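# Slide the label strip into the jack-panel track

## Task

Take the label strip that stands upright in the box and slide it into the track above the network jacks until it reaches the end stop, with its printed face turned outward; it must stay seated on its own once the robot lets go, since a strip held in place only by the gripper does not count.

## Robot and tools

Robot: two arms, left_arm and right_arm, mounted on opposite sides of the table. Their names do not refer to image sides. left_arm's base is on the +y side. Each arm ends in a parallel gripper. Its fingers point along the gripper's own +x axis and close along its y axis. The reported end_effector_position is the spot between the finger pads, roughly 3 to 4 cm behind the tips.

Frame: one shared scene frame, in metres. The origin is at the table centre, +z is up, and the table surface sits at z = +0.020. Orientations are quaternions written w first (qw, qx, qy, qz). Reported hand positions can be slightly wrong, more so when an arm is stretched far.

The 16-number row: every motion command uses one flat list of 16 numbers covering both arms, even if only one arm should move. The order is left_arm x, y, z, qw, qx, qy, qz, opening, then right_arm in the same eight-slot order. x, y, z and the quaternion are an absolute target pose for that gripper in the scene frame, not an offset. Opening runs from -1 to 1: +1 is fully open (0.088 m), empty fingers touch near -0.80, and values below that close no further. A full close takes at least about 0.5 s. To hold something, command an opening clearly below the grip_measured reading; the lower you go, the harder the squeeze (about 34 N per pad at most; fast closes can press harder). Readings may be off by about 1 mm per gripper. An arm that should stay still must receive its last reported pose and the wanted opening in every call; re-send your chosen quaternion each time rather than the drifted one from the result.

Tool execute_actions, argument actions: a list holding at most one item, or empty. An empty list sends nothing and just returns the state with pictures. An item with rows (1 to 15 rows of 16 numbers) and steps (11 to 15, default 15) runs one control step per row at 1/30 s each; the last row repeats if there are fewer rows than steps. An item with only steps (up to 300) is a wait counted from the previous result. Optional pictures: true adds camera images. A refused call sends nothing. A target more than 0.6 m from the arm's last reported position along any of that gripper's axes is refused. Each step, the command is clipped to within 70 mm and 16 degrees of the measured pose, and position wins over orientation if both cannot be met. The result is read 11 steps before the action ends; those remaining steps run while you compose your next reply, and the simulation keeps running during replies.

Tool move: target is one 16-number row as above; speed is the path's top speed in m/s, 0.002 to 0.5 (default 0.25), with rotation capped at twice that value in rad/s. Both grippers travel straight lines that finish together over 0.5 to 10 s; longer paths are cut off at 10 s. Openings are sent when the move starts. Paths ignore obstacles and the other arm, and grippers can lag, stray or overshoot the speed, especially near full reach. Faster contact and targets set deeper past a surface push harder. The result adds a move: line with the ending (done, off_target, moving, held, fault) and the limits that acted, plus each gripper's distance from its target. limits=paced means the pose was clipped; limits=held means a check blocked some steps, after which the arm may jump quickly.

Tool wait: seconds from 0 to 10; the robot gets nothing new and continues only to its last clipped pose.

Tool zoom_image: camera is one of cam_high, cam_low, cam_left_wrist, cam_right_wrist (all 504x504); region is [x0, y0, x1, y1] in pixels from the top-left, no larger than 504 by 504.

Tool finished_scene: scene is the current scene number; this ends and grades it permanently, so call it only once the strip sits in the track on its own.

Result lines: the state line shows each gripper's position, quaternion and velocities. grip_measured is finger opening on the command scale; the last joint value gives it in metres. pose unreachable and HELD mean the clearance check altered or blocked what was sent. Hand target shows where the controller is currently driving a gripper. MOTOR HOT appears from 50 °C; at 95 °C an OVER-TEMPERATURE FAULT holds the arm, and it may go limp if it does not cool.

Joint ranges (rad): waist -3.054 to 3.054, shoulder 0 to 3.142, elbow 0 to 2.356, wrist pitch and wrist yaw -1.571 to 1.571, wrist roll -3.142 to 3.142. Load limits (N m): waist 17.4, shoulder 21.6, elbow 21.5, wrist pitch 5.67, wrist yaw 5.65, wrist roll 5.3; exceeding one stops that arm for 10 s.

Cautions: friction may leave a gripper short or tilted, so check pose after each move and correct it. Do not let the arms collide or press on each other. Do not knock anything off the table. Avoid drops, slips, slams and hard shoves. Expect occasional tugs on a held part or nudges to loose items. Move smoothly and do not hold loads longer than necessary.

Each tool is called after "Emit:" in YAML: its name, and indented under it one key for each argument.

## Session

Emit:
execute_actions:
  actions: []

Scene clock: 0.00 s of 4923.00 s.
left_arm: end_effector_position=(+0.0024, +0.1464, +0.3861) grip_measured=+0.990 end_effector_quat_wxyz=(+0.656, -0.021, -0.013, -0.755) end_effector_velocity=(+0.003, +0.000, -0.002) end_effector_angular_velocity=(+0.008, +0.007, +0.019) | right_arm: end_effector_position=(+0.1382, +0.0008, +0.2963) grip_measured=+0.997 end_effector_quat_wxyz=(+0.503, -0.458, -0.550, +0.484) end_effector_velocity=(-0.000, -0.001, +0.001) end_effector_angular_velocity=(-0.002, -0.008, +0.004)
Joint positions: left_arm=[-0.005  0.851  0.649  0.25  -0.008 -0.007  0.088] | right_arm=[-0.573  1.688  0.859  0.946 -0.304 -1.561  0.088]
Joint velocities: left_arm=[-0.002 -0.002 -0.002 -0.007 -0.022 -0.007 -0.   ] | right_arm=[-0.002 -0.007 -0.002 -0.007 -0.007 -0.007 -0.   ]
Motor temperatures (°C, as the motors report them): left_arm=[29 32 31 32 30 29] | right_arm=[30 32 29 31 28 27]
Heat: left arm: hottest shoulder 32 °C (+0.0 °C/min); right arm: hottest shoulder 32 °C (+0.0 °C/min).
Hand target (left_arm): +0.002, +0.146, +0.386; +0.656, -0.021, -0.013, -0.755
Hand target (right_arm): +0.138, +0.001, +0.296; +0.503, -0.458, -0.550, +0.484

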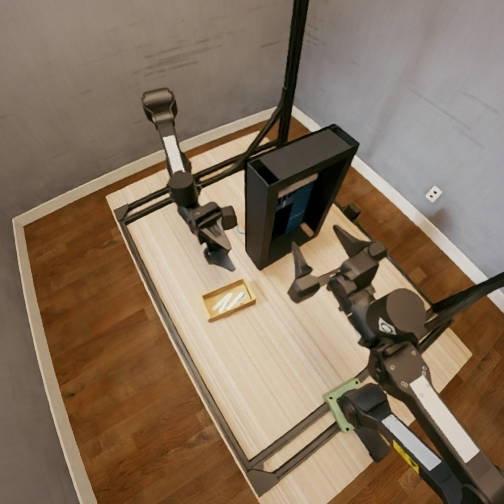

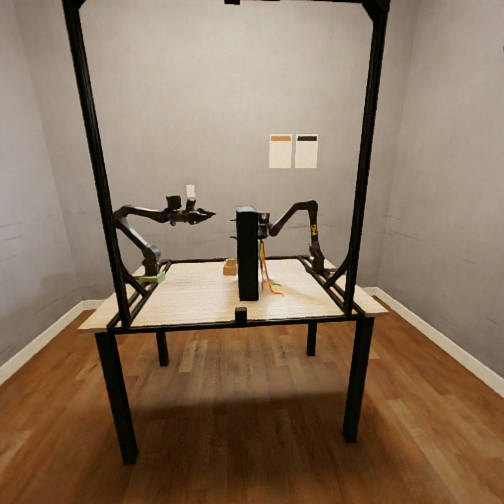

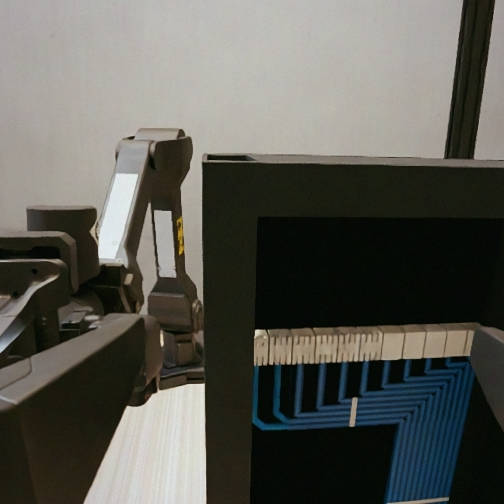

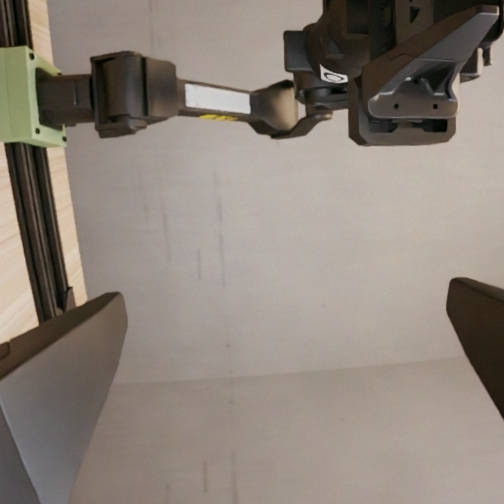

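Emit:
move:
  target: [0.0024,0.2,0.3861,0.656,-0.021,-0.013,-0.755,1, 0.1,-0.17,0.3,0.66,-0.2,-0.1,0.7,1]

Emit:
move:
  target: [0.0024,0.2,0.3861,0.656,-0.021,-0.013,-0.755,1, -0.03,-0.24,0.33,0.57,-0.07,0.05,0.816,1]

Emit:
zoom_image:
  camera: "cam_high"
  region: [180, 250, 280, 340]

Scene clock: 3.43 s of 4923.00 s.
left_arm: end_effector_position=(+0.0032, +0.1997, +0.3919) grip_measured=+0.990 end_effector_quat_wxyz=(+0.656, -0.027, -0.016, -0.754) end_effector_velocity=(+0.001, +0.000, -0.002) end_effector_angular_velocity=(+0.010, +0.021, +0.013) | right_arm: end_effector_position=(+0.0997, -0.1688, +0.3034) grip_measured=+0.997 end_effector_quat_wxyz=(+0.668, -0.204, -0.106, +0.707) end_effector_velocity=(-0.001, -0.003, -0.002) end_effector_angular_velocity=(-0.012, +0.011, +0.004)
Joint positions: left_arm=[-0.069  0.595  0.608  0.048 -0.074 -0.007  0.088] | right_arm=[-0.534  0.786  0.543  0.092 -0.215 -0.474  0.088]
Joint velocities: left_arm=[-0.007 -0.002 -0.002 -0.007 -0.022 -0.022 -0.   ] | right_arm=[-0.002 -0.012 -0.002 -0.022 -0.007  0.007 -0.   ]
Motor temperatures (°C, as the motors report them): left_arm=[29 32 31 33 30 29] | right_arm=[30 33 29 31 28 27]
Heat: left arm: hottest wrist pitch 33 °C (+0.0 °C/min); right arm: hottest shoulder 33 °C (+0.0 °C/min).
Hand target (left_arm): +0.003, +0.200, +0.386; +0.656, -0.021, -0.013, -0.755
Hand target (right_arm): +0.100, -0.170, +0.300; +0.668, -0.203, -0.101, +0.709
Off the commanded pose (left_arm): 0.006 m, 1 deg.
Off the commanded pose (right_arm): 0.004 m, 1 deg.
Kept back: nothing.
move: done

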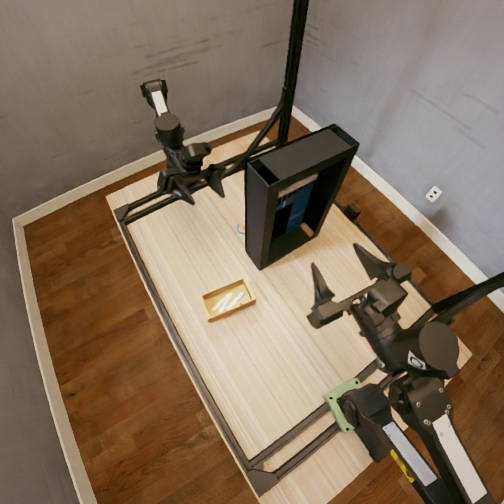

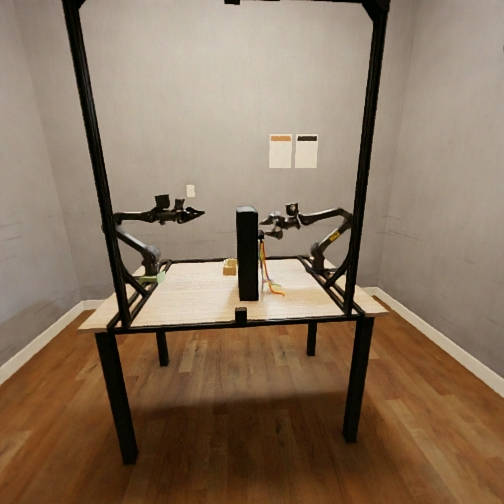

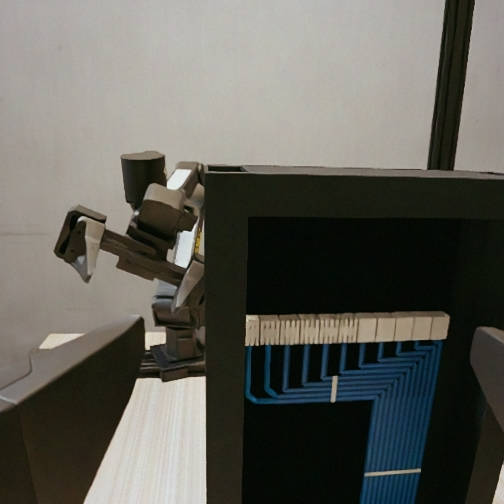

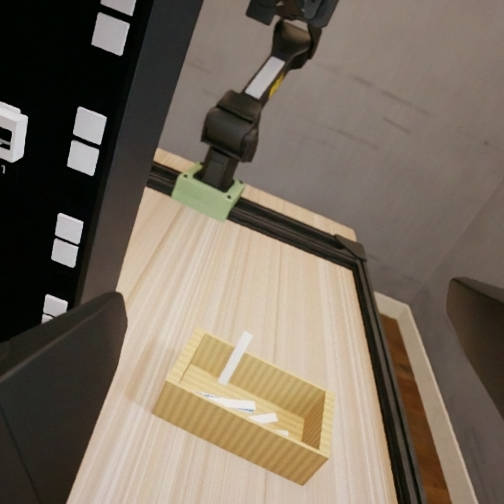

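Scene clock: 4.93 s of 4923.00 s.
left_arm: end_effector_position=(+0.0031, +0.1999, +0.3920) grip_measured=+0.990 end_effector_quat_wxyz=(+0.656, -0.027, -0.016, -0.754) end_effector_velocity=(+0.003, -0.000, -0.002) end_effector_angular_velocity=(+0.010, +0.021, +0.018) | right_arm: end_effector_position=(-0.0300, -0.2392, +0.3233) grip_measured=+0.997 end_effector_quat_wxyz=(+0.569, -0.077, +0.052, +0.817) end_effector_velocity=(-0.002, -0.001, -0.001) end_effector_angular_velocity=(-0.005, -0.003, -0.006)
Joint positions: left_arm=[-0.072  0.594  0.608  0.048 -0.077 -0.007  0.088] | right_arm=[ 0.192  0.559  0.617 -0.247  0.177  0.031  0.088]
Joint velocities: left_arm=[-0.002 -0.002 -0.002 -0.007 -0.022 -0.022  0.   ] | right_arm=[ 0.032  0.002  0.002 -0.007  0.037  0.007 -0.   ]
Motor temperatures (°C, as the motors report them): left_arm=[29 32 32 33 30 29] | right_arm=[30 33 29 31 28 27]
Heat: left arm: hottest wrist pitch 33 °C (+0.0 °C/min); right arm: hottest shoulder 33 °C (+0.0 °C/min).
Hand target (left_arm): +0.003, +0.200, +0.386; +0.656, -0.021, -0.013, -0.754
Hand target (right_arm): -0.030, -0.240, +0.330; +0.570, -0.068, +0.051, +0.817
Off the commanded pose (left_arm): 0.006 m, 1 deg.
Off the commanded pose (right_arm): 0.007 m, 1 deg.
Kept back: nothing.
move: done

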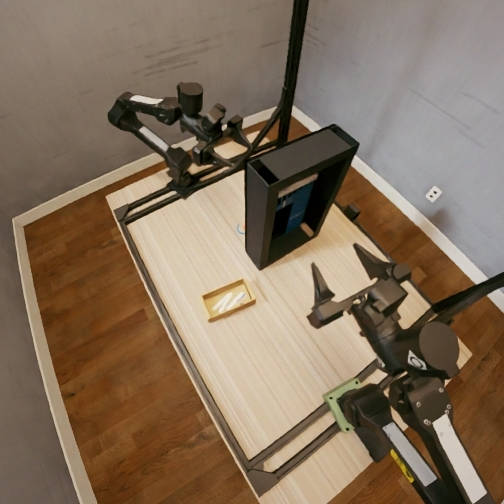

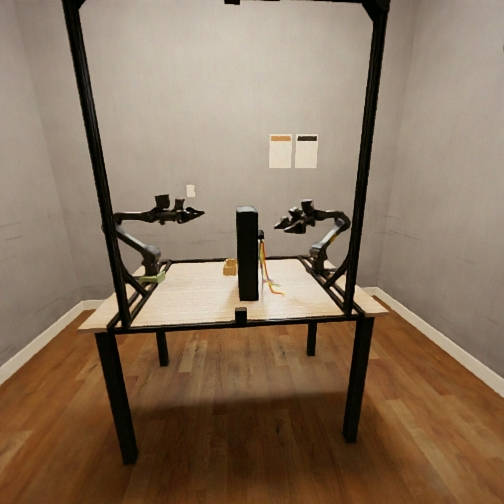

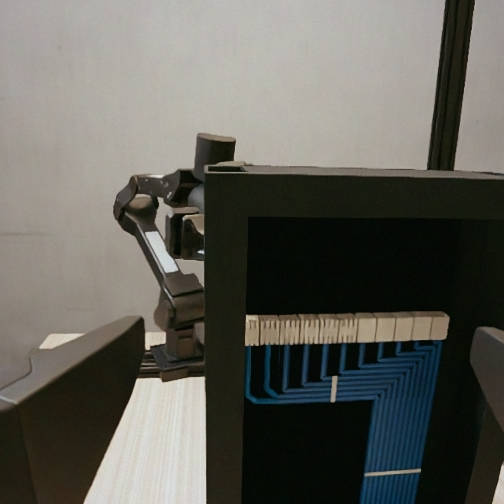

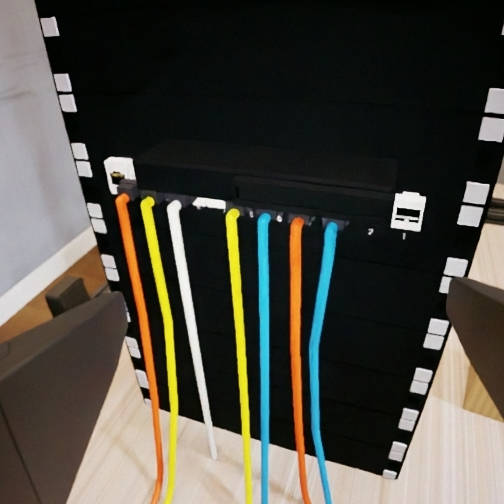

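Region (180, 250, 280, 340) of cam_high's 504x504 image, scaled by 5.040, with more detail than that image has; it fills the top 454 rows of this view, and the rest is white.

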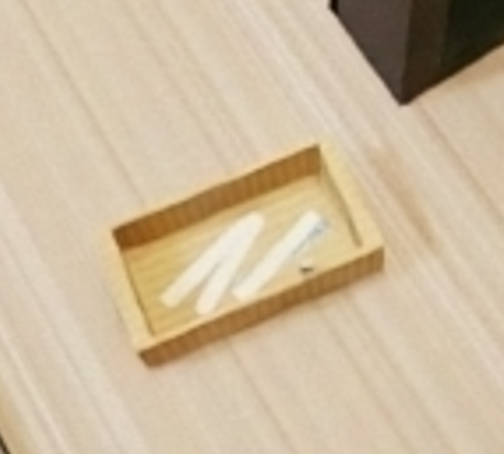

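Emit:
move:
  target: [0.09,0.12,0.22,0.5,0.5,0.5,-0.5,0, 0.09,-0.12,0.16,0.707,0,0,0.707,-0.3]

Scene clock: 9.97 s of 4923.00 s.
left_arm: end_effector_position=(+0.0876, +0.1215, +0.2245) grip_measured=+0.000 end_effector_quat_wxyz=(+0.508, +0.499, +0.492, -0.501) end_effector_velocity=(+0.003, -0.004, +0.009) end_effector_angular_velocity=(-0.025, -0.024, +0.020) | right_arm: end_effector_position=(+0.0891, -0.1213, +0.1589) grip_measured=-0.300 end_effector_quat_wxyz=(+0.706, -0.009, +0.003, +0.708) end_effector_velocity=(+0.004, +0.002, -0.002) end_effector_angular_velocity=(-0.002, +0.007, -0.015)
Joint positions: left_arm=[ 0.255  1.816  1.652 -1.387 -0.012  0.111  0.039] | right_arm=[-0.42   1.769  0.184  1.568 -0.081 -0.009  0.024]
Joint velocities: left_arm=[-0.002 -0.002  0.032 -0.007 -0.022 -0.022 -0.   ] | right_arm=[-0.007  0.017  0.007  0.007  0.007  0.007 -0.   ]
Motor temperatures (°C, as the motors report them): left_arm=[29 32 32 33 30 29] | right_arm=[30 33 30 32 28 27]
Heat: left arm: hottest wrist pitch 33 °C (+6.0 °C/min); right arm: hottest shoulder 33 °C (+6.0 °C/min).
Hand target (left_arm): +0.090, +0.120, +0.220; +0.504, +0.504, +0.496, -0.497
Hand target (right_arm): +0.090, -0.119, +0.159; +0.707, -0.005, +0.004, +0.707
Off the commanded pose (left_arm): 0.005 m, 1 deg.
Off the commanded pose (right_arm): 0.002 m, 1 deg.
joint sent to its limit (right arm) — the command would take joint 4 (wrist pitch) past its upper limit, so that joint was sent only as far as its limit.
Kept back: nothing.
move: done

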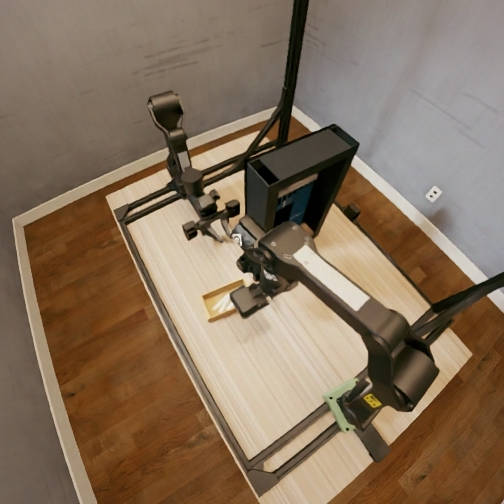

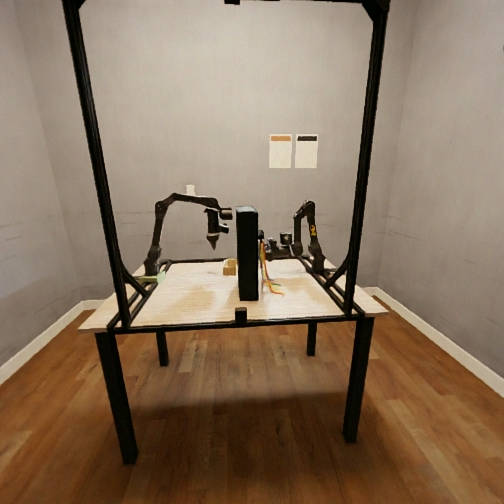

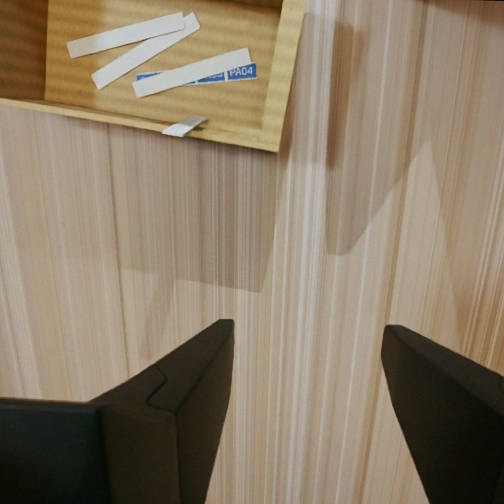

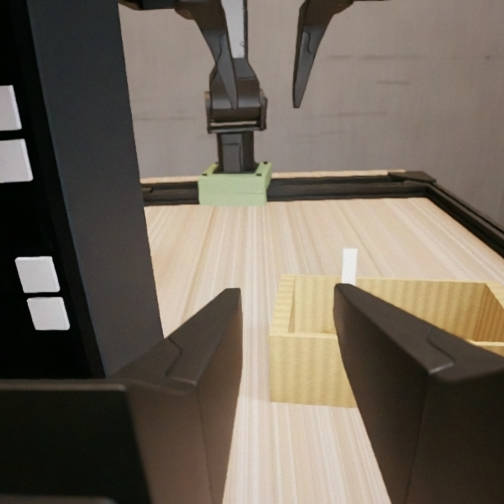

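Emit:
move:
  target: [0.143,0.06,0.165,0.465,0.535,0.465,-0.535,-0.2, 0.12,-0.12,0.18,0.707,0,0,0.707,0.6]
  speed: 0.15

Emit:
zoom_image:
  camera: "cam_low"
  region: [200, 230, 250, 280]

Scene clock: 12.00 s of 4923.00 s.
left_arm: end_effector_position=(+0.1417, +0.0604, +0.1724) grip_measured=-0.200 end_effector_quat_wxyz=(+0.471, +0.530, +0.459, -0.535) end_effector_velocity=(+0.002, +0.003, -0.002) end_effector_angular_velocity=(+0.014, -0.004, +0.010) | right_arm: end_effector_position=(+0.1191, -0.1220, +0.1743) grip_measured=+0.600 end_effector_quat_wxyz=(+0.707, -0.007, +0.006, +0.707) end_effector_velocity=(-0.003, -0.001, -0.002) end_effector_angular_velocity=(-0.007, -0.020, +0.020)
Joint positions: left_arm=[ 0.374  2.099  1.84  -1.293 -0.003  0.365  0.029] | right_arm=[-0.568  1.646  0.21   1.417 -0.227 -0.006  0.068]
Joint velocities: left_arm=[ 0.002  0.002 -0.002 -0.007 -0.007 -0.007 -0.   ] | right_arm=[-0.002 -0.002 -0.002 -0.007 -0.022 -0.022 -0.   ]
Motor temperatures (°C, as the motors report them): left_arm=[29 32 33 33 30 29] | right_arm=[30 33 30 32 28 27]
Heat: left arm: hottest elbow 33 °C (+5.0 °C/min); right arm: hottest shoulder 33 °C (+5.0 °C/min).
Hand target (left_arm): +0.143, +0.060, +0.165; +0.464, +0.534, +0.464, -0.534
Hand target (right_arm): +0.120, -0.120, +0.180; +0.707, -0.000, -0.000, +0.707
Off the commanded pose (left_arm): 0.007 m, 1 deg.
Off the commanded pose (right_arm): 0.006 m, 1 deg.
Kept back: nothing.
move: done

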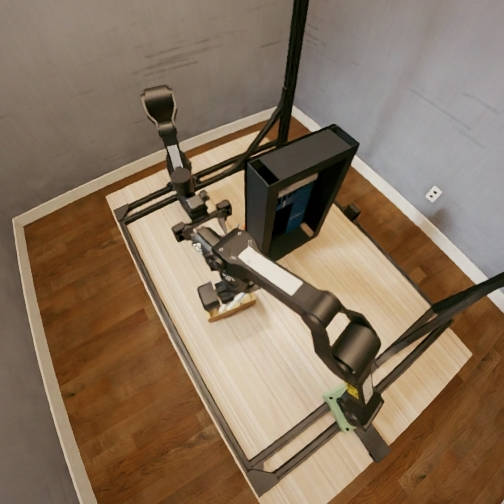

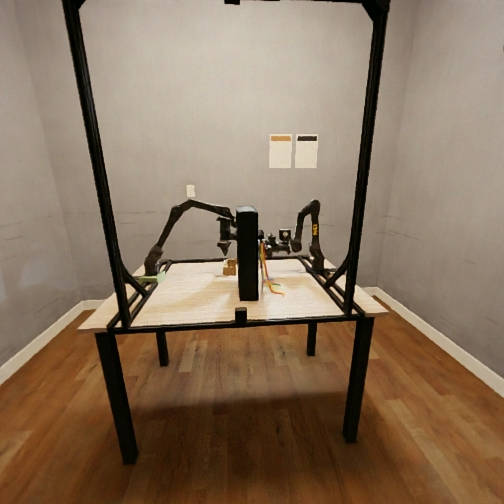

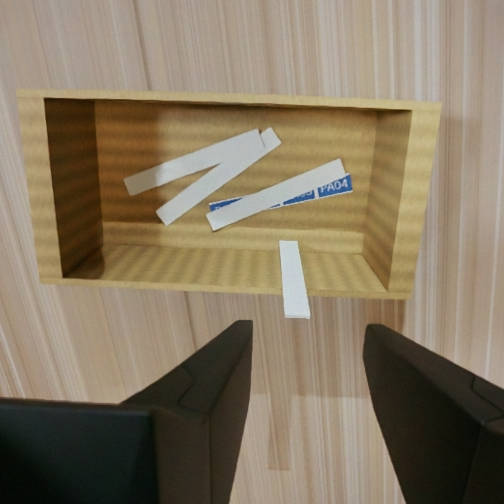

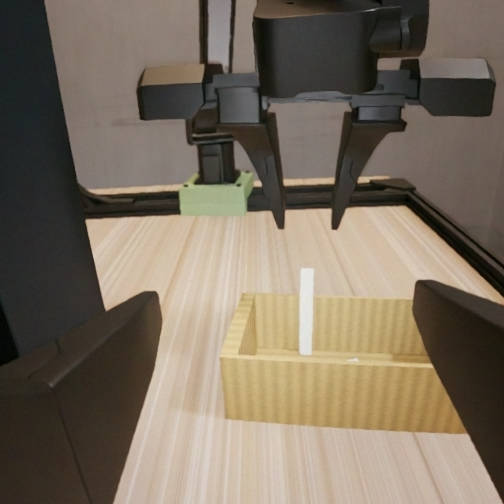

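Region (200, 230, 250, 280) of cam_low's 504x504 image, scaled by 10.080, with more detail than that image has.

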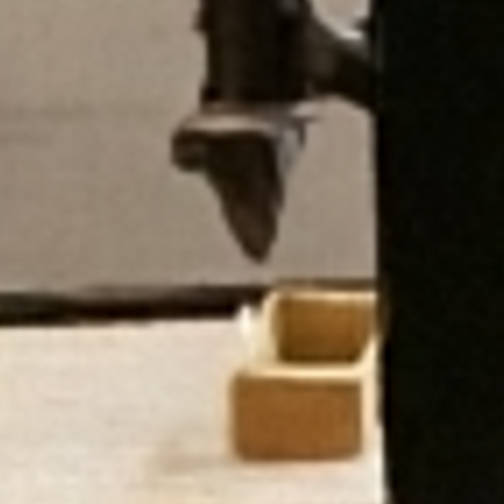

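Emit:
move:
  target: [0.143,0.065,0.13,0.465,0.535,0.465,-0.535,-0.3, 0.12,-0.12,0.18,0.707,0,0,0.707,0.6]
  speed: 0.06

Emit:
zoom_image:
  camera: "cam_low"
  region: [210, 240, 245, 275]

Emit:
zoom_image:
  camera: "cam_right_wrist"
  region: [250, 220, 370, 340]

Scene clock: 13.50 s of 4923.00 s.
left_arm: end_effector_position=(+0.1424, +0.0620, +0.1393) grip_measured=-0.300 end_effector_quat_wxyz=(+0.473, +0.530, +0.456, -0.536) end_effector_velocity=(+0.001, +0.004, +0.001) end_effector_angular_velocity=(+0.009, -0.005, +0.010) | right_arm: end_effector_position=(+0.1193, -0.1220, +0.1745) grip_measured=+0.600 end_effector_quat_wxyz=(+0.707, -0.007, +0.006, +0.707) end_effector_velocity=(-0.000, -0.001, -0.002) end_effector_angular_velocity=(-0.007, -0.020, +0.005)
Joint positions: left_arm=[ 0.376  2.1    1.71  -1.156 -0.003  0.369  0.024] | right_arm=[-0.569  1.646  0.211  1.417 -0.227 -0.005  0.068]
Joint velocities: left_arm=[ 0.002 -0.007 -0.007 -0.007 -0.007 -0.007 -0.   ] | right_arm=[-0.002 -0.002 -0.002 -0.007 -0.007 -0.022 -0.   ]
Motor temperatures (°C, as the motors report them): left_arm=[29 33 33 33 30 29] | right_arm=[30 33 30 33 28 27]
Heat: left arm: hottest shoulder 33 °C (+4.4 °C/min); right arm: hottest shoulder 33 °C (+4.4 °C/min).
Hand target (left_arm): +0.143, +0.065, +0.130; +0.464, +0.534, +0.464, -0.534
Hand target (right_arm): +0.120, -0.120, +0.180; +0.707, +0.000, -0.000, +0.707
Off the commanded pose (left_arm): 0.010 m, 1 deg.
Off the commanded pose (right_arm): 0.006 m, 1 deg.
Kept back: nothing.
move: off_target (left_arm)

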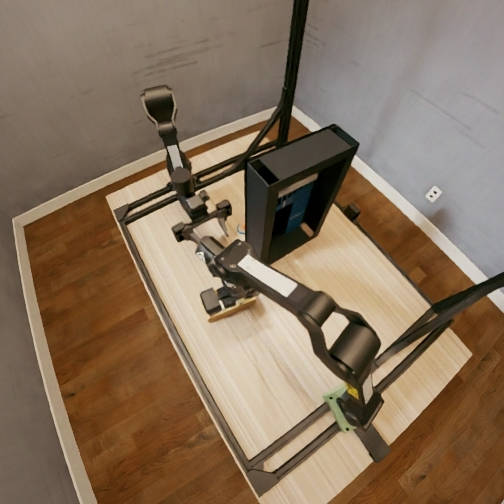

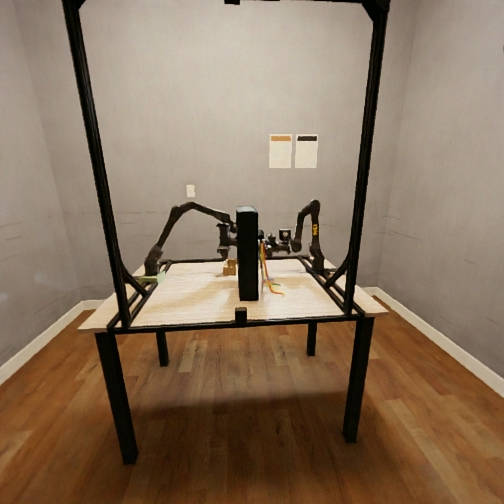

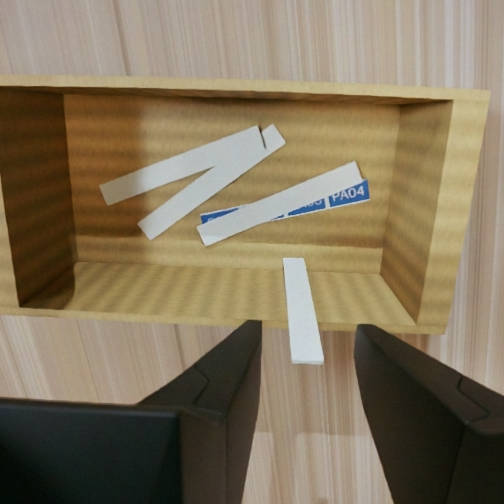

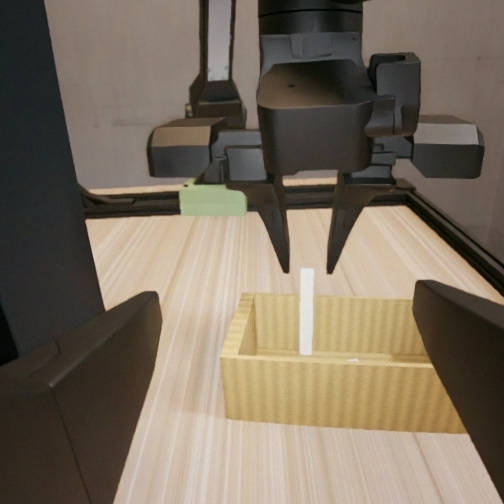

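Region (210, 240, 245, 275) of cam_low's 504x504 image, scaled by 14.400, with more detail than that image has.

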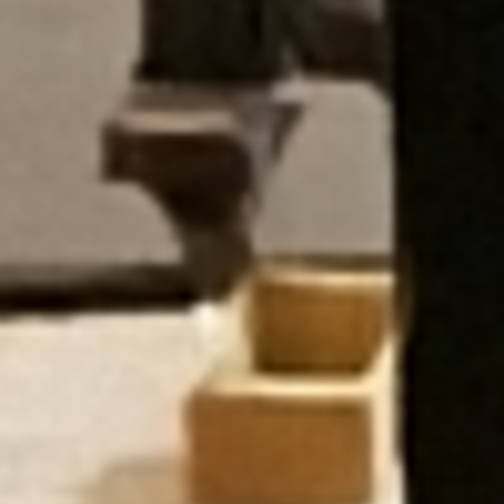

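Region (250, 220, 370, 340) of cam_right_wrist's 504x504 image, scaled by 4.200, with more detail than that image has.

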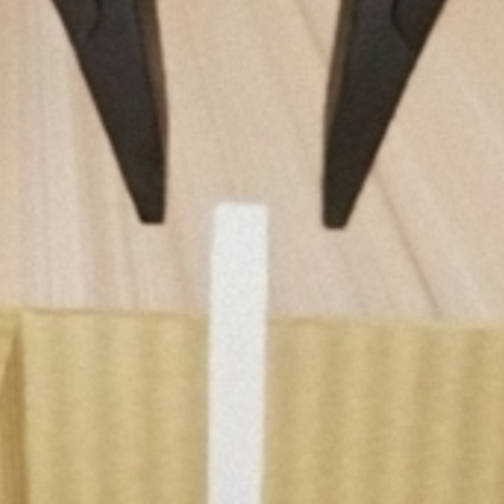

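Emit:
move:
  target: [0.143,0.07,0.117,0.465,0.535,0.465,-0.535,-0.45, 0.12,-0.12,0.18,0.707,0,0,0.707,0.6]
  speed: 0.04

Emit:
move:
  target: [0.143,0.07,0.117,0.465,0.535,0.465,-0.535,-0.82, 0.12,-0.12,0.18,0.707,0,0,0.707,0.6]

Emit:
zoom_image:
  camera: "cam_right_wrist"
  region: [250, 220, 370, 340]

Scene clock: 14.83 s of 4923.00 s.
left_arm: end_effector_position=(+0.1425, +0.0669, +0.1231) grip_measured=-0.450 end_effector_quat_wxyz=(+0.470, +0.531, +0.459, -0.535) end_effector_velocity=(-0.002, -0.002, +0.000) end_effector_angular_velocity=(-0.009, +0.005, -0.010) | right_arm: end_effector_position=(+0.1193, -0.1220, +0.1745) grip_measured=+0.600 end_effector_quat_wxyz=(+0.707, -0.007, +0.006, +0.707) end_effector_velocity=(+0.002, -0.002, -0.003) end_effector_angular_velocity=(-0.012, +0.010, -0.010)
Joint positions: left_arm=[ 0.379  2.1    1.644 -1.098 -0.003  0.372  0.017] | right_arm=[-0.569  1.646  0.211  1.417 -0.227 -0.005  0.068]
Joint velocities: left_arm=[-0.002 -0.002 -0.002  0.007  0.007  0.007 -0.   ] | right_arm=[-0.002 -0.002 -0.007 -0.007  0.007  0.007 -0.   ]
Motor temperatures (°C, as the motors report them): left_arm=[29 33 33 33 30 29] | right_arm=[30 33 30 33 28 27]
Heat: left arm: hottest shoulder 33 °C (+4.0 °C/min); right arm: hottest shoulder 33 °C (+4.0 °C/min).
Hand target (left_arm): +0.143, +0.070, +0.117; +0.464, +0.534, +0.464, -0.534
Hand target (right_arm): +0.120, -0.120, +0.180; +0.707, -0.000, +0.000, +0.707
Off the commanded pose (left_arm): 0.007 m, 1 deg.
Off the commanded pose (right_arm): 0.006 m, 1 deg.
Kept back: nothing.
move: done

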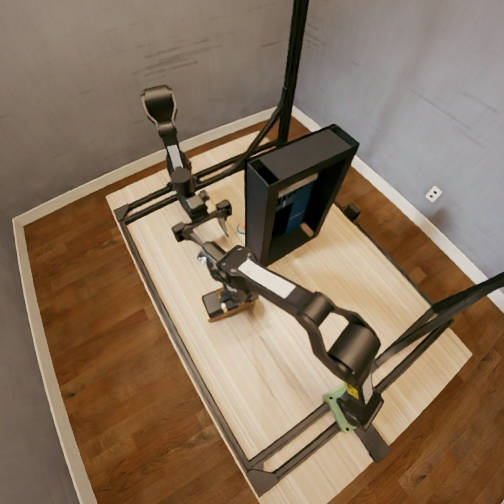

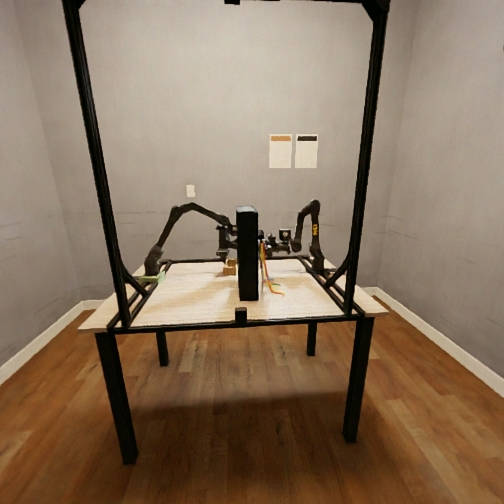

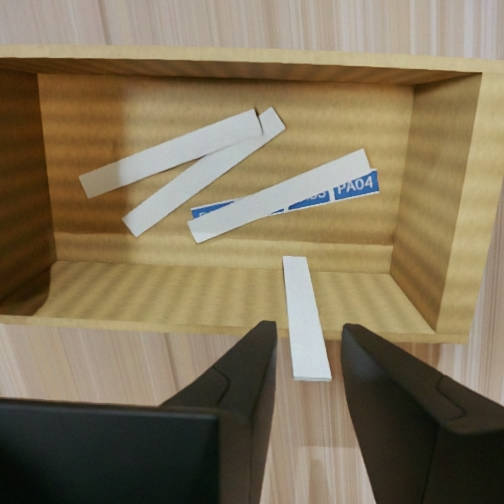

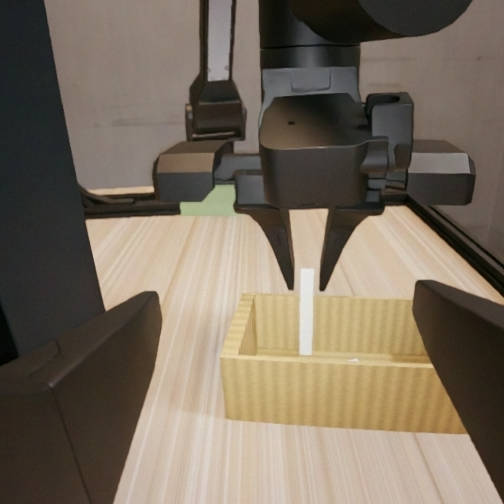

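Scene clock: 15.53 s of 4923.00 s.
left_arm: end_effector_position=(+0.1425, +0.0670, +0.1229) grip_measured=-0.666 end_effector_quat_wxyz=(+0.470, +0.531, +0.459, -0.535) end_effector_velocity=(-0.002, -0.000, +0.001) end_effector_angular_velocity=(-0.005, -0.009, +0.000) | right_arm: end_effector_position=(+0.1193, -0.1220, +0.1745) grip_measured=+0.600 end_effector_quat_wxyz=(+0.707, -0.007, +0.006, +0.707) end_effector_velocity=(-0.001, -0.002, -0.001) end_effector_angular_velocity=(-0.007, -0.006, +0.005)
Joint positions: left_arm=[ 0.379  2.1    1.644 -1.098 -0.003  0.372  0.006] | right_arm=[-0.569  1.646  0.211  1.417 -0.227 -0.005  0.068]
Joint velocities: left_arm=[-0.007 -0.007 -0.007  0.007 -0.007 -0.007 -0.   ] | right_arm=[-0.002 -0.007 -0.007 -0.007 -0.007 -0.007 -0.   ]
Motor temperatures (°C, as the motors report them): left_arm=[29 33 33 33 30 29] | right_arm=[30 33 30 33 28 27]
Heat: left arm: hottest shoulder 33 °C (+3.9 °C/min); right arm: hottest shoulder 33 °C (+3.9 °C/min).
Hand target (left_arm): +0.143, +0.070, +0.117; +0.464, +0.534, +0.464, -0.534
Hand target (right_arm): +0.120, -0.120, +0.180; +0.707, -0.000, +0.000, +0.707
Off the commanded pose (left_arm): 0.007 m, 1 deg.
Off the commanded pose (right_arm): 0.006 m, 1 deg.
Kept back: nothing.
move: done

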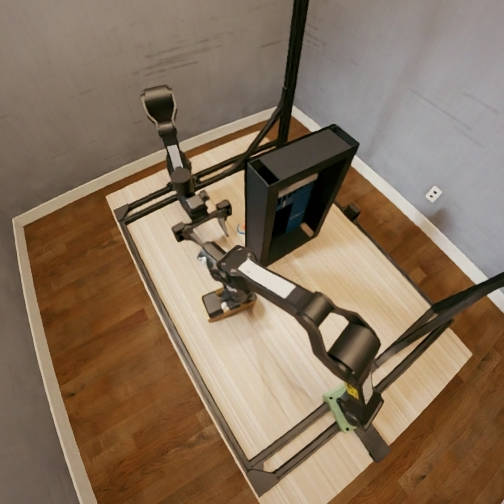

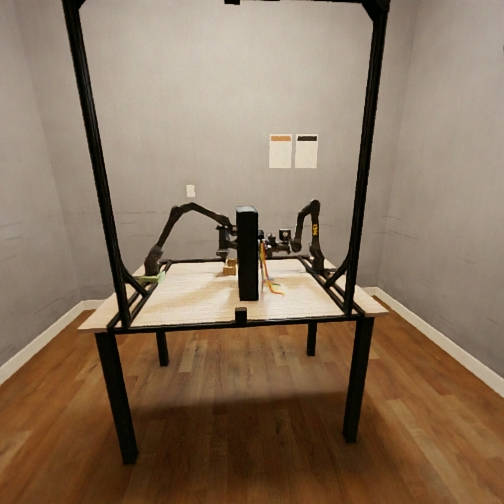

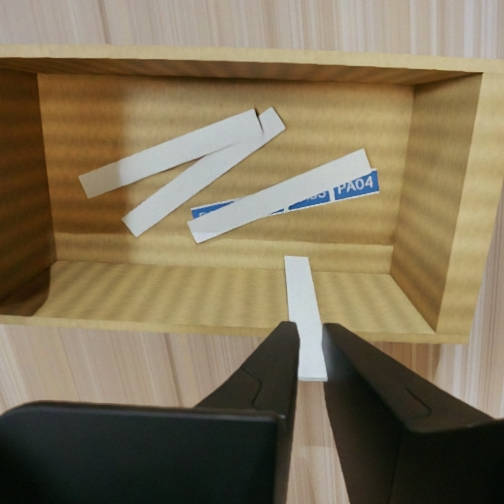

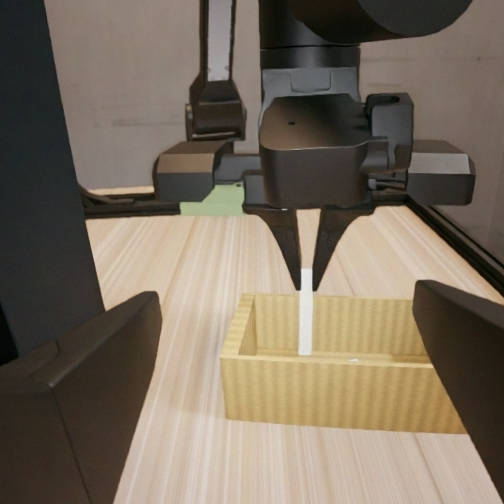

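Region (250, 220, 370, 340) of cam_right_wrist's 504x504 image, scaled by 4.200, with more detail than that image has.

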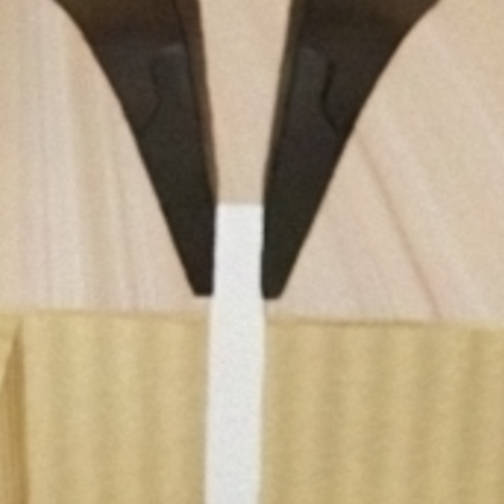

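Emit:
move:
  target: [0.143,0.07,0.22,0.465,0.535,0.465,-0.535,-0.85, 0.13,-0.12,0.18,0.707,0,0,0.707,0.2]
  speed: 0.15

Emit:
move:
  target: [0.143,0.07,0.23,0.707,0,0.707,0,-0.85, 0.13,-0.12,0.18,0.707,0,0,0.707,0.2]
  speed: 0.5

Emit:
move:
  target: [0.143,0.07,0.23,0.5,-0.5,0.5,0.5,-0.85, 0.143,-0.04,0.16,0.707,0,0,0.707,0]
  speed: 0.5

Emit:
zoom_image:
  camera: "cam_low"
  region: [190, 200, 270, 280]

Scene clock: 17.47 s of 4923.00 s.
left_arm: end_effector_position=(+0.1419, +0.0704, +0.2233) grip_measured=-0.663 end_effector_quat_wxyz=(+0.468, +0.532, +0.461, -0.534) end_effector_velocity=(-0.001, +0.005, +0.000) end_effector_angular_velocity=(+0.023, -0.002, +0.005) | right_arm: end_effector_position=(+0.1289, -0.1221, +0.1774) grip_measured=+0.200 end_effector_quat_wxyz=(+0.707, -0.004, +0.002, +0.707) end_effector_velocity=(-0.000, -0.001, -0.002) end_effector_angular_velocity=(-0.007, -0.020, +0.005)
Joint positions: left_arm=[ 0.38   2.082  2.016 -1.495 -0.003  0.373  0.007] | right_arm=[-0.616  1.646  0.22   1.417 -0.274 -0.005  0.049]
Joint velocities: left_arm=[-0.002 -0.002 -0.002 -0.022 -0.007 -0.007  0.   ] | right_arm=[-0.002 -0.002 -0.002 -0.007 -0.007 -0.022  0.   ]
Motor temperatures (°C, as the motors report them): left_arm=[29 34 33 33 30 29] | right_arm=[30 33 30 33 28 27]
Heat: left arm: hottest shoulder 34 °C (+6.9 °C/min); right arm: hottest shoulder 33 °C (+3.4 °C/min).
Hand target (left_arm): +0.143, +0.070, +0.220; +0.464, +0.534, +0.464, -0.534
Hand target (right_arm): +0.130, -0.120, +0.180; +0.707, -0.000, +0.000, +0.707
Off the commanded pose (left_arm): 0.003 m, 1 deg.
Off the commanded pose (right_arm): 0.004 m, 0 deg.
Kept back: nothing.
move: done

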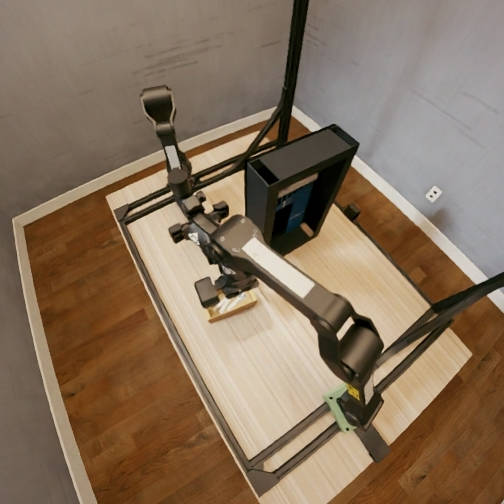

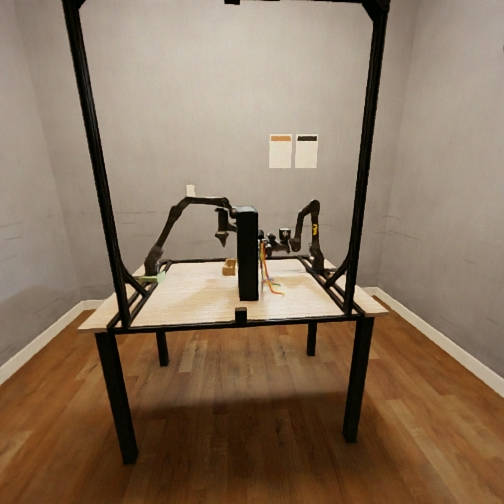

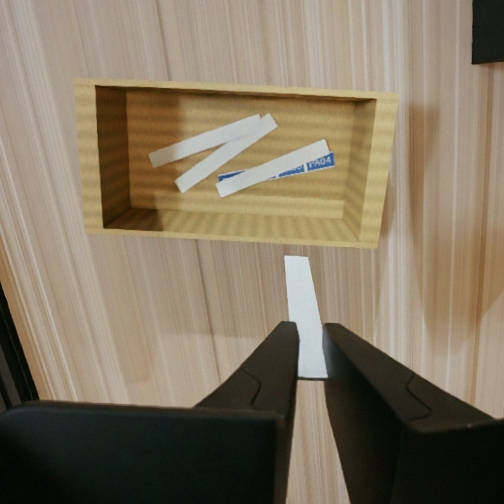

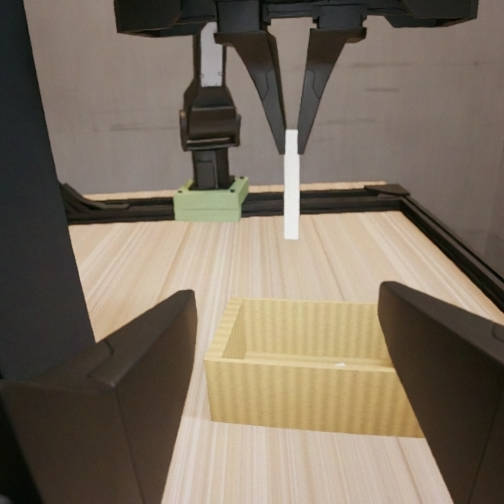

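Scene clock: 19.80 s of 4923.00 s.
left_arm: end_effector_position=(+0.1416, +0.0714, +0.2365) grip_measured=-0.663 end_effector_quat_wxyz=(-0.709, +0.002, -0.705, +0.010) end_effector_velocity=(-0.001, +0.005, +0.000) end_effector_angular_velocity=(+0.023, -0.002, +0.020) | right_arm: end_effector_position=(+0.1289, -0.1221, +0.1775) grip_measured=+0.200 end_effector_quat_wxyz=(+0.707, -0.004, +0.002, +0.707) end_effector_velocity=(-0.003, -0.001, -0.002) end_effector_angular_velocity=(-0.007, +0.009, +0.019)
Joint positions: left_arm=[ 0.38   2.082  2.07  -1.54  -0.002 -1.323  0.007] | right_arm=[-0.616  1.646  0.221  1.417 -0.274 -0.005  0.049]
Joint velocities: left_arm=[-0.002 -0.002 -0.002 -0.022 -0.007 -0.022  0.   ] | right_arm=[-0.002 -0.002 -0.002 -0.007 -0.022  0.007 -0.   ]
Motor temperatures (°C, as the motors report them): left_arm=[29 35 33 33 30 29] | right_arm=[30 33 30 33 28 27]
Heat: left arm: hottest shoulder 35 °C (+9.1 °C/min); right arm: hottest shoulder 33 °C (+3.0 °C/min).
Hand target (left_arm): +0.143, +0.070, +0.230; +0.707, -0.000, +0.707, -0.000
Hand target (right_arm): +0.130, -0.120, +0.180; +0.707, +0.000, -0.000, +0.707
Off the commanded pose (left_arm): 0.007 m, 1 deg.
Off the commanded pose (right_arm): 0.003 m, 0 deg.
Kept back: nothing.
move: done

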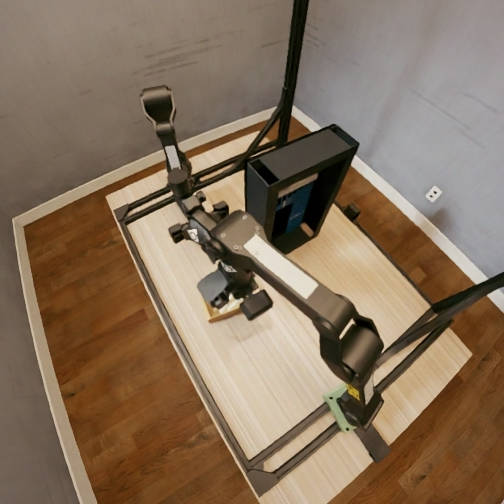

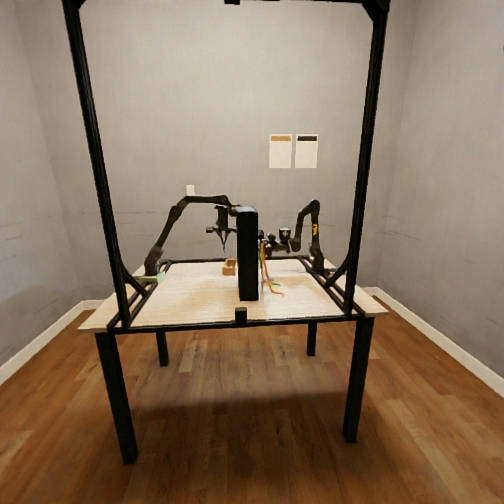

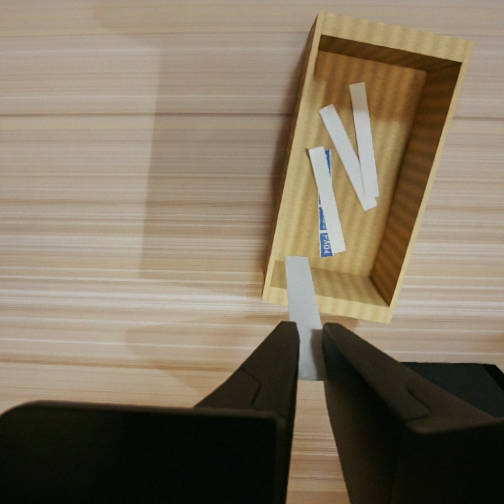

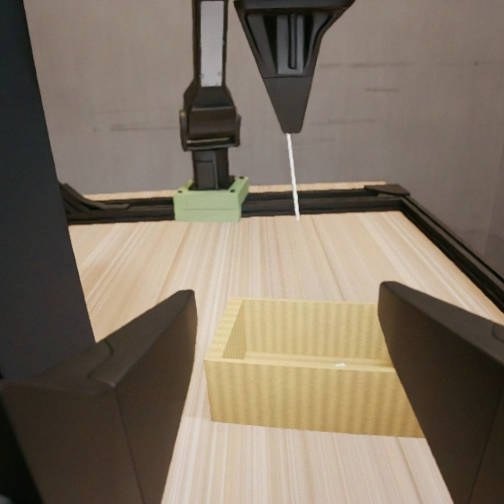

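Scene clock: 22.00 s of 4923.00 s.
left_arm: end_effector_position=(+0.1416, +0.0713, +0.2365) grip_measured=-0.663 end_effector_quat_wxyz=(-0.500, +0.503, -0.505, -0.491) end_effector_velocity=(-0.000, +0.002, +0.000) end_effector_angular_velocity=(+0.009, -0.005, +0.020) | right_arm: end_effector_position=(+0.1432, -0.0427, +0.1608) grip_measured=+0.000 end_effector_quat_wxyz=(+0.707, -0.002, -0.002, +0.707) end_effector_velocity=(+0.002, -0.002, -0.003) end_effector_angular_velocity=(-0.012, -0.004, -0.010)
Joint positions: left_arm=[ 0.38   2.082  2.07  -1.54  -0.003 -2.893  0.007] | right_arm=[-0.589  1.957  0.535  1.422 -0.248 -0.005  0.039]
Joint velocities: left_arm=[-0.002 -0.002 -0.002 -0.007 -0.007 -0.022  0.   ] | right_arm=[-0.002 -0.002 -0.007 -0.007  0.007 -0.007  0.   ]
Motor temperatures (°C, as the motors report them): left_arm=[29 35 33 33 30 29] | right_arm=[30 33 30 33 28 27]
Heat: left arm: hottest shoulder 35 °C (+8.2 °C/min); right arm: hottest shoulder 33 °C (+2.7 °C/min).
Hand target (left_arm): +0.143, +0.070, +0.230; +0.500, -0.500, +0.500, +0.500
Hand target (right_arm): +0.143, -0.040, +0.160; +0.707, +0.000, +0.000, +0.707
Off the commanded pose (left_arm): 0.007 m, 1 deg.
Off the commanded pose (right_arm): 0.003 m, 0 deg.
Kept back: nothing.
move: done

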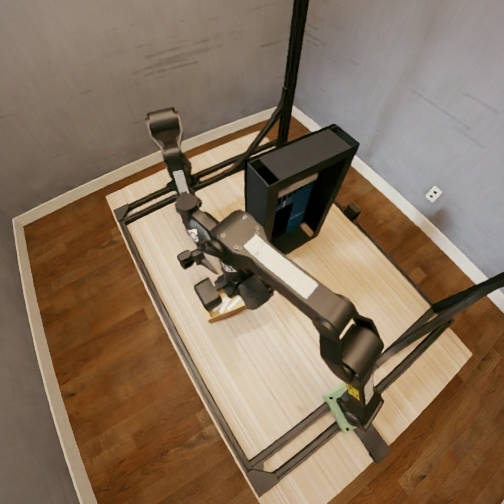

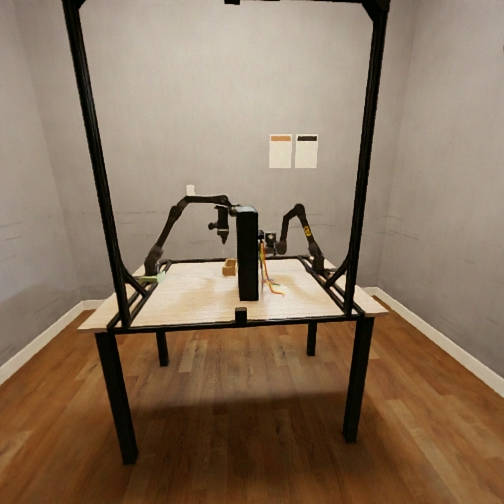

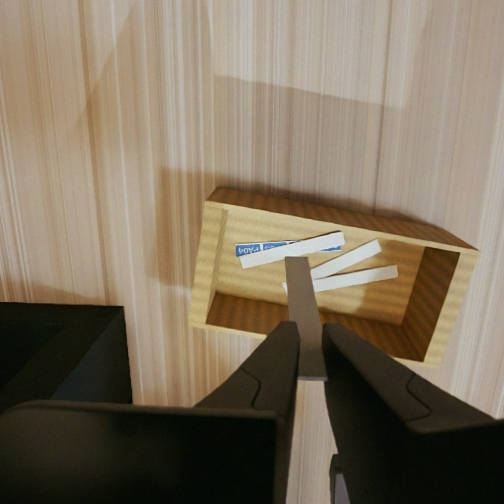

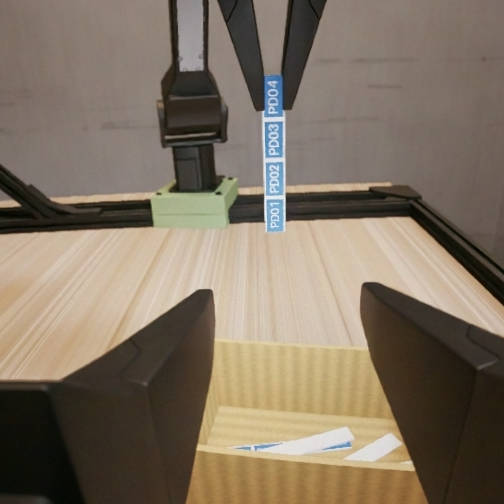

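Region (190, 200, 270, 280) of cam_low's 504x504 image, scaled by 6.300, with more detail than that image has.

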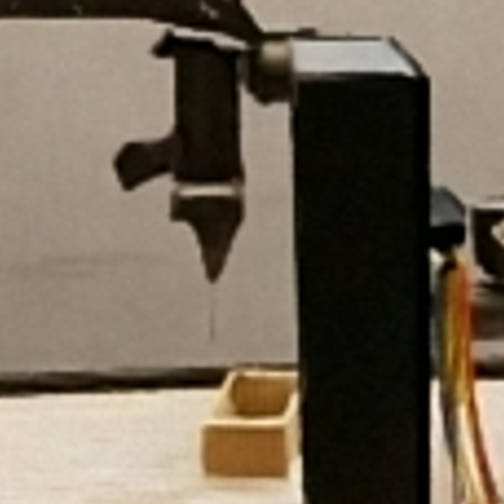

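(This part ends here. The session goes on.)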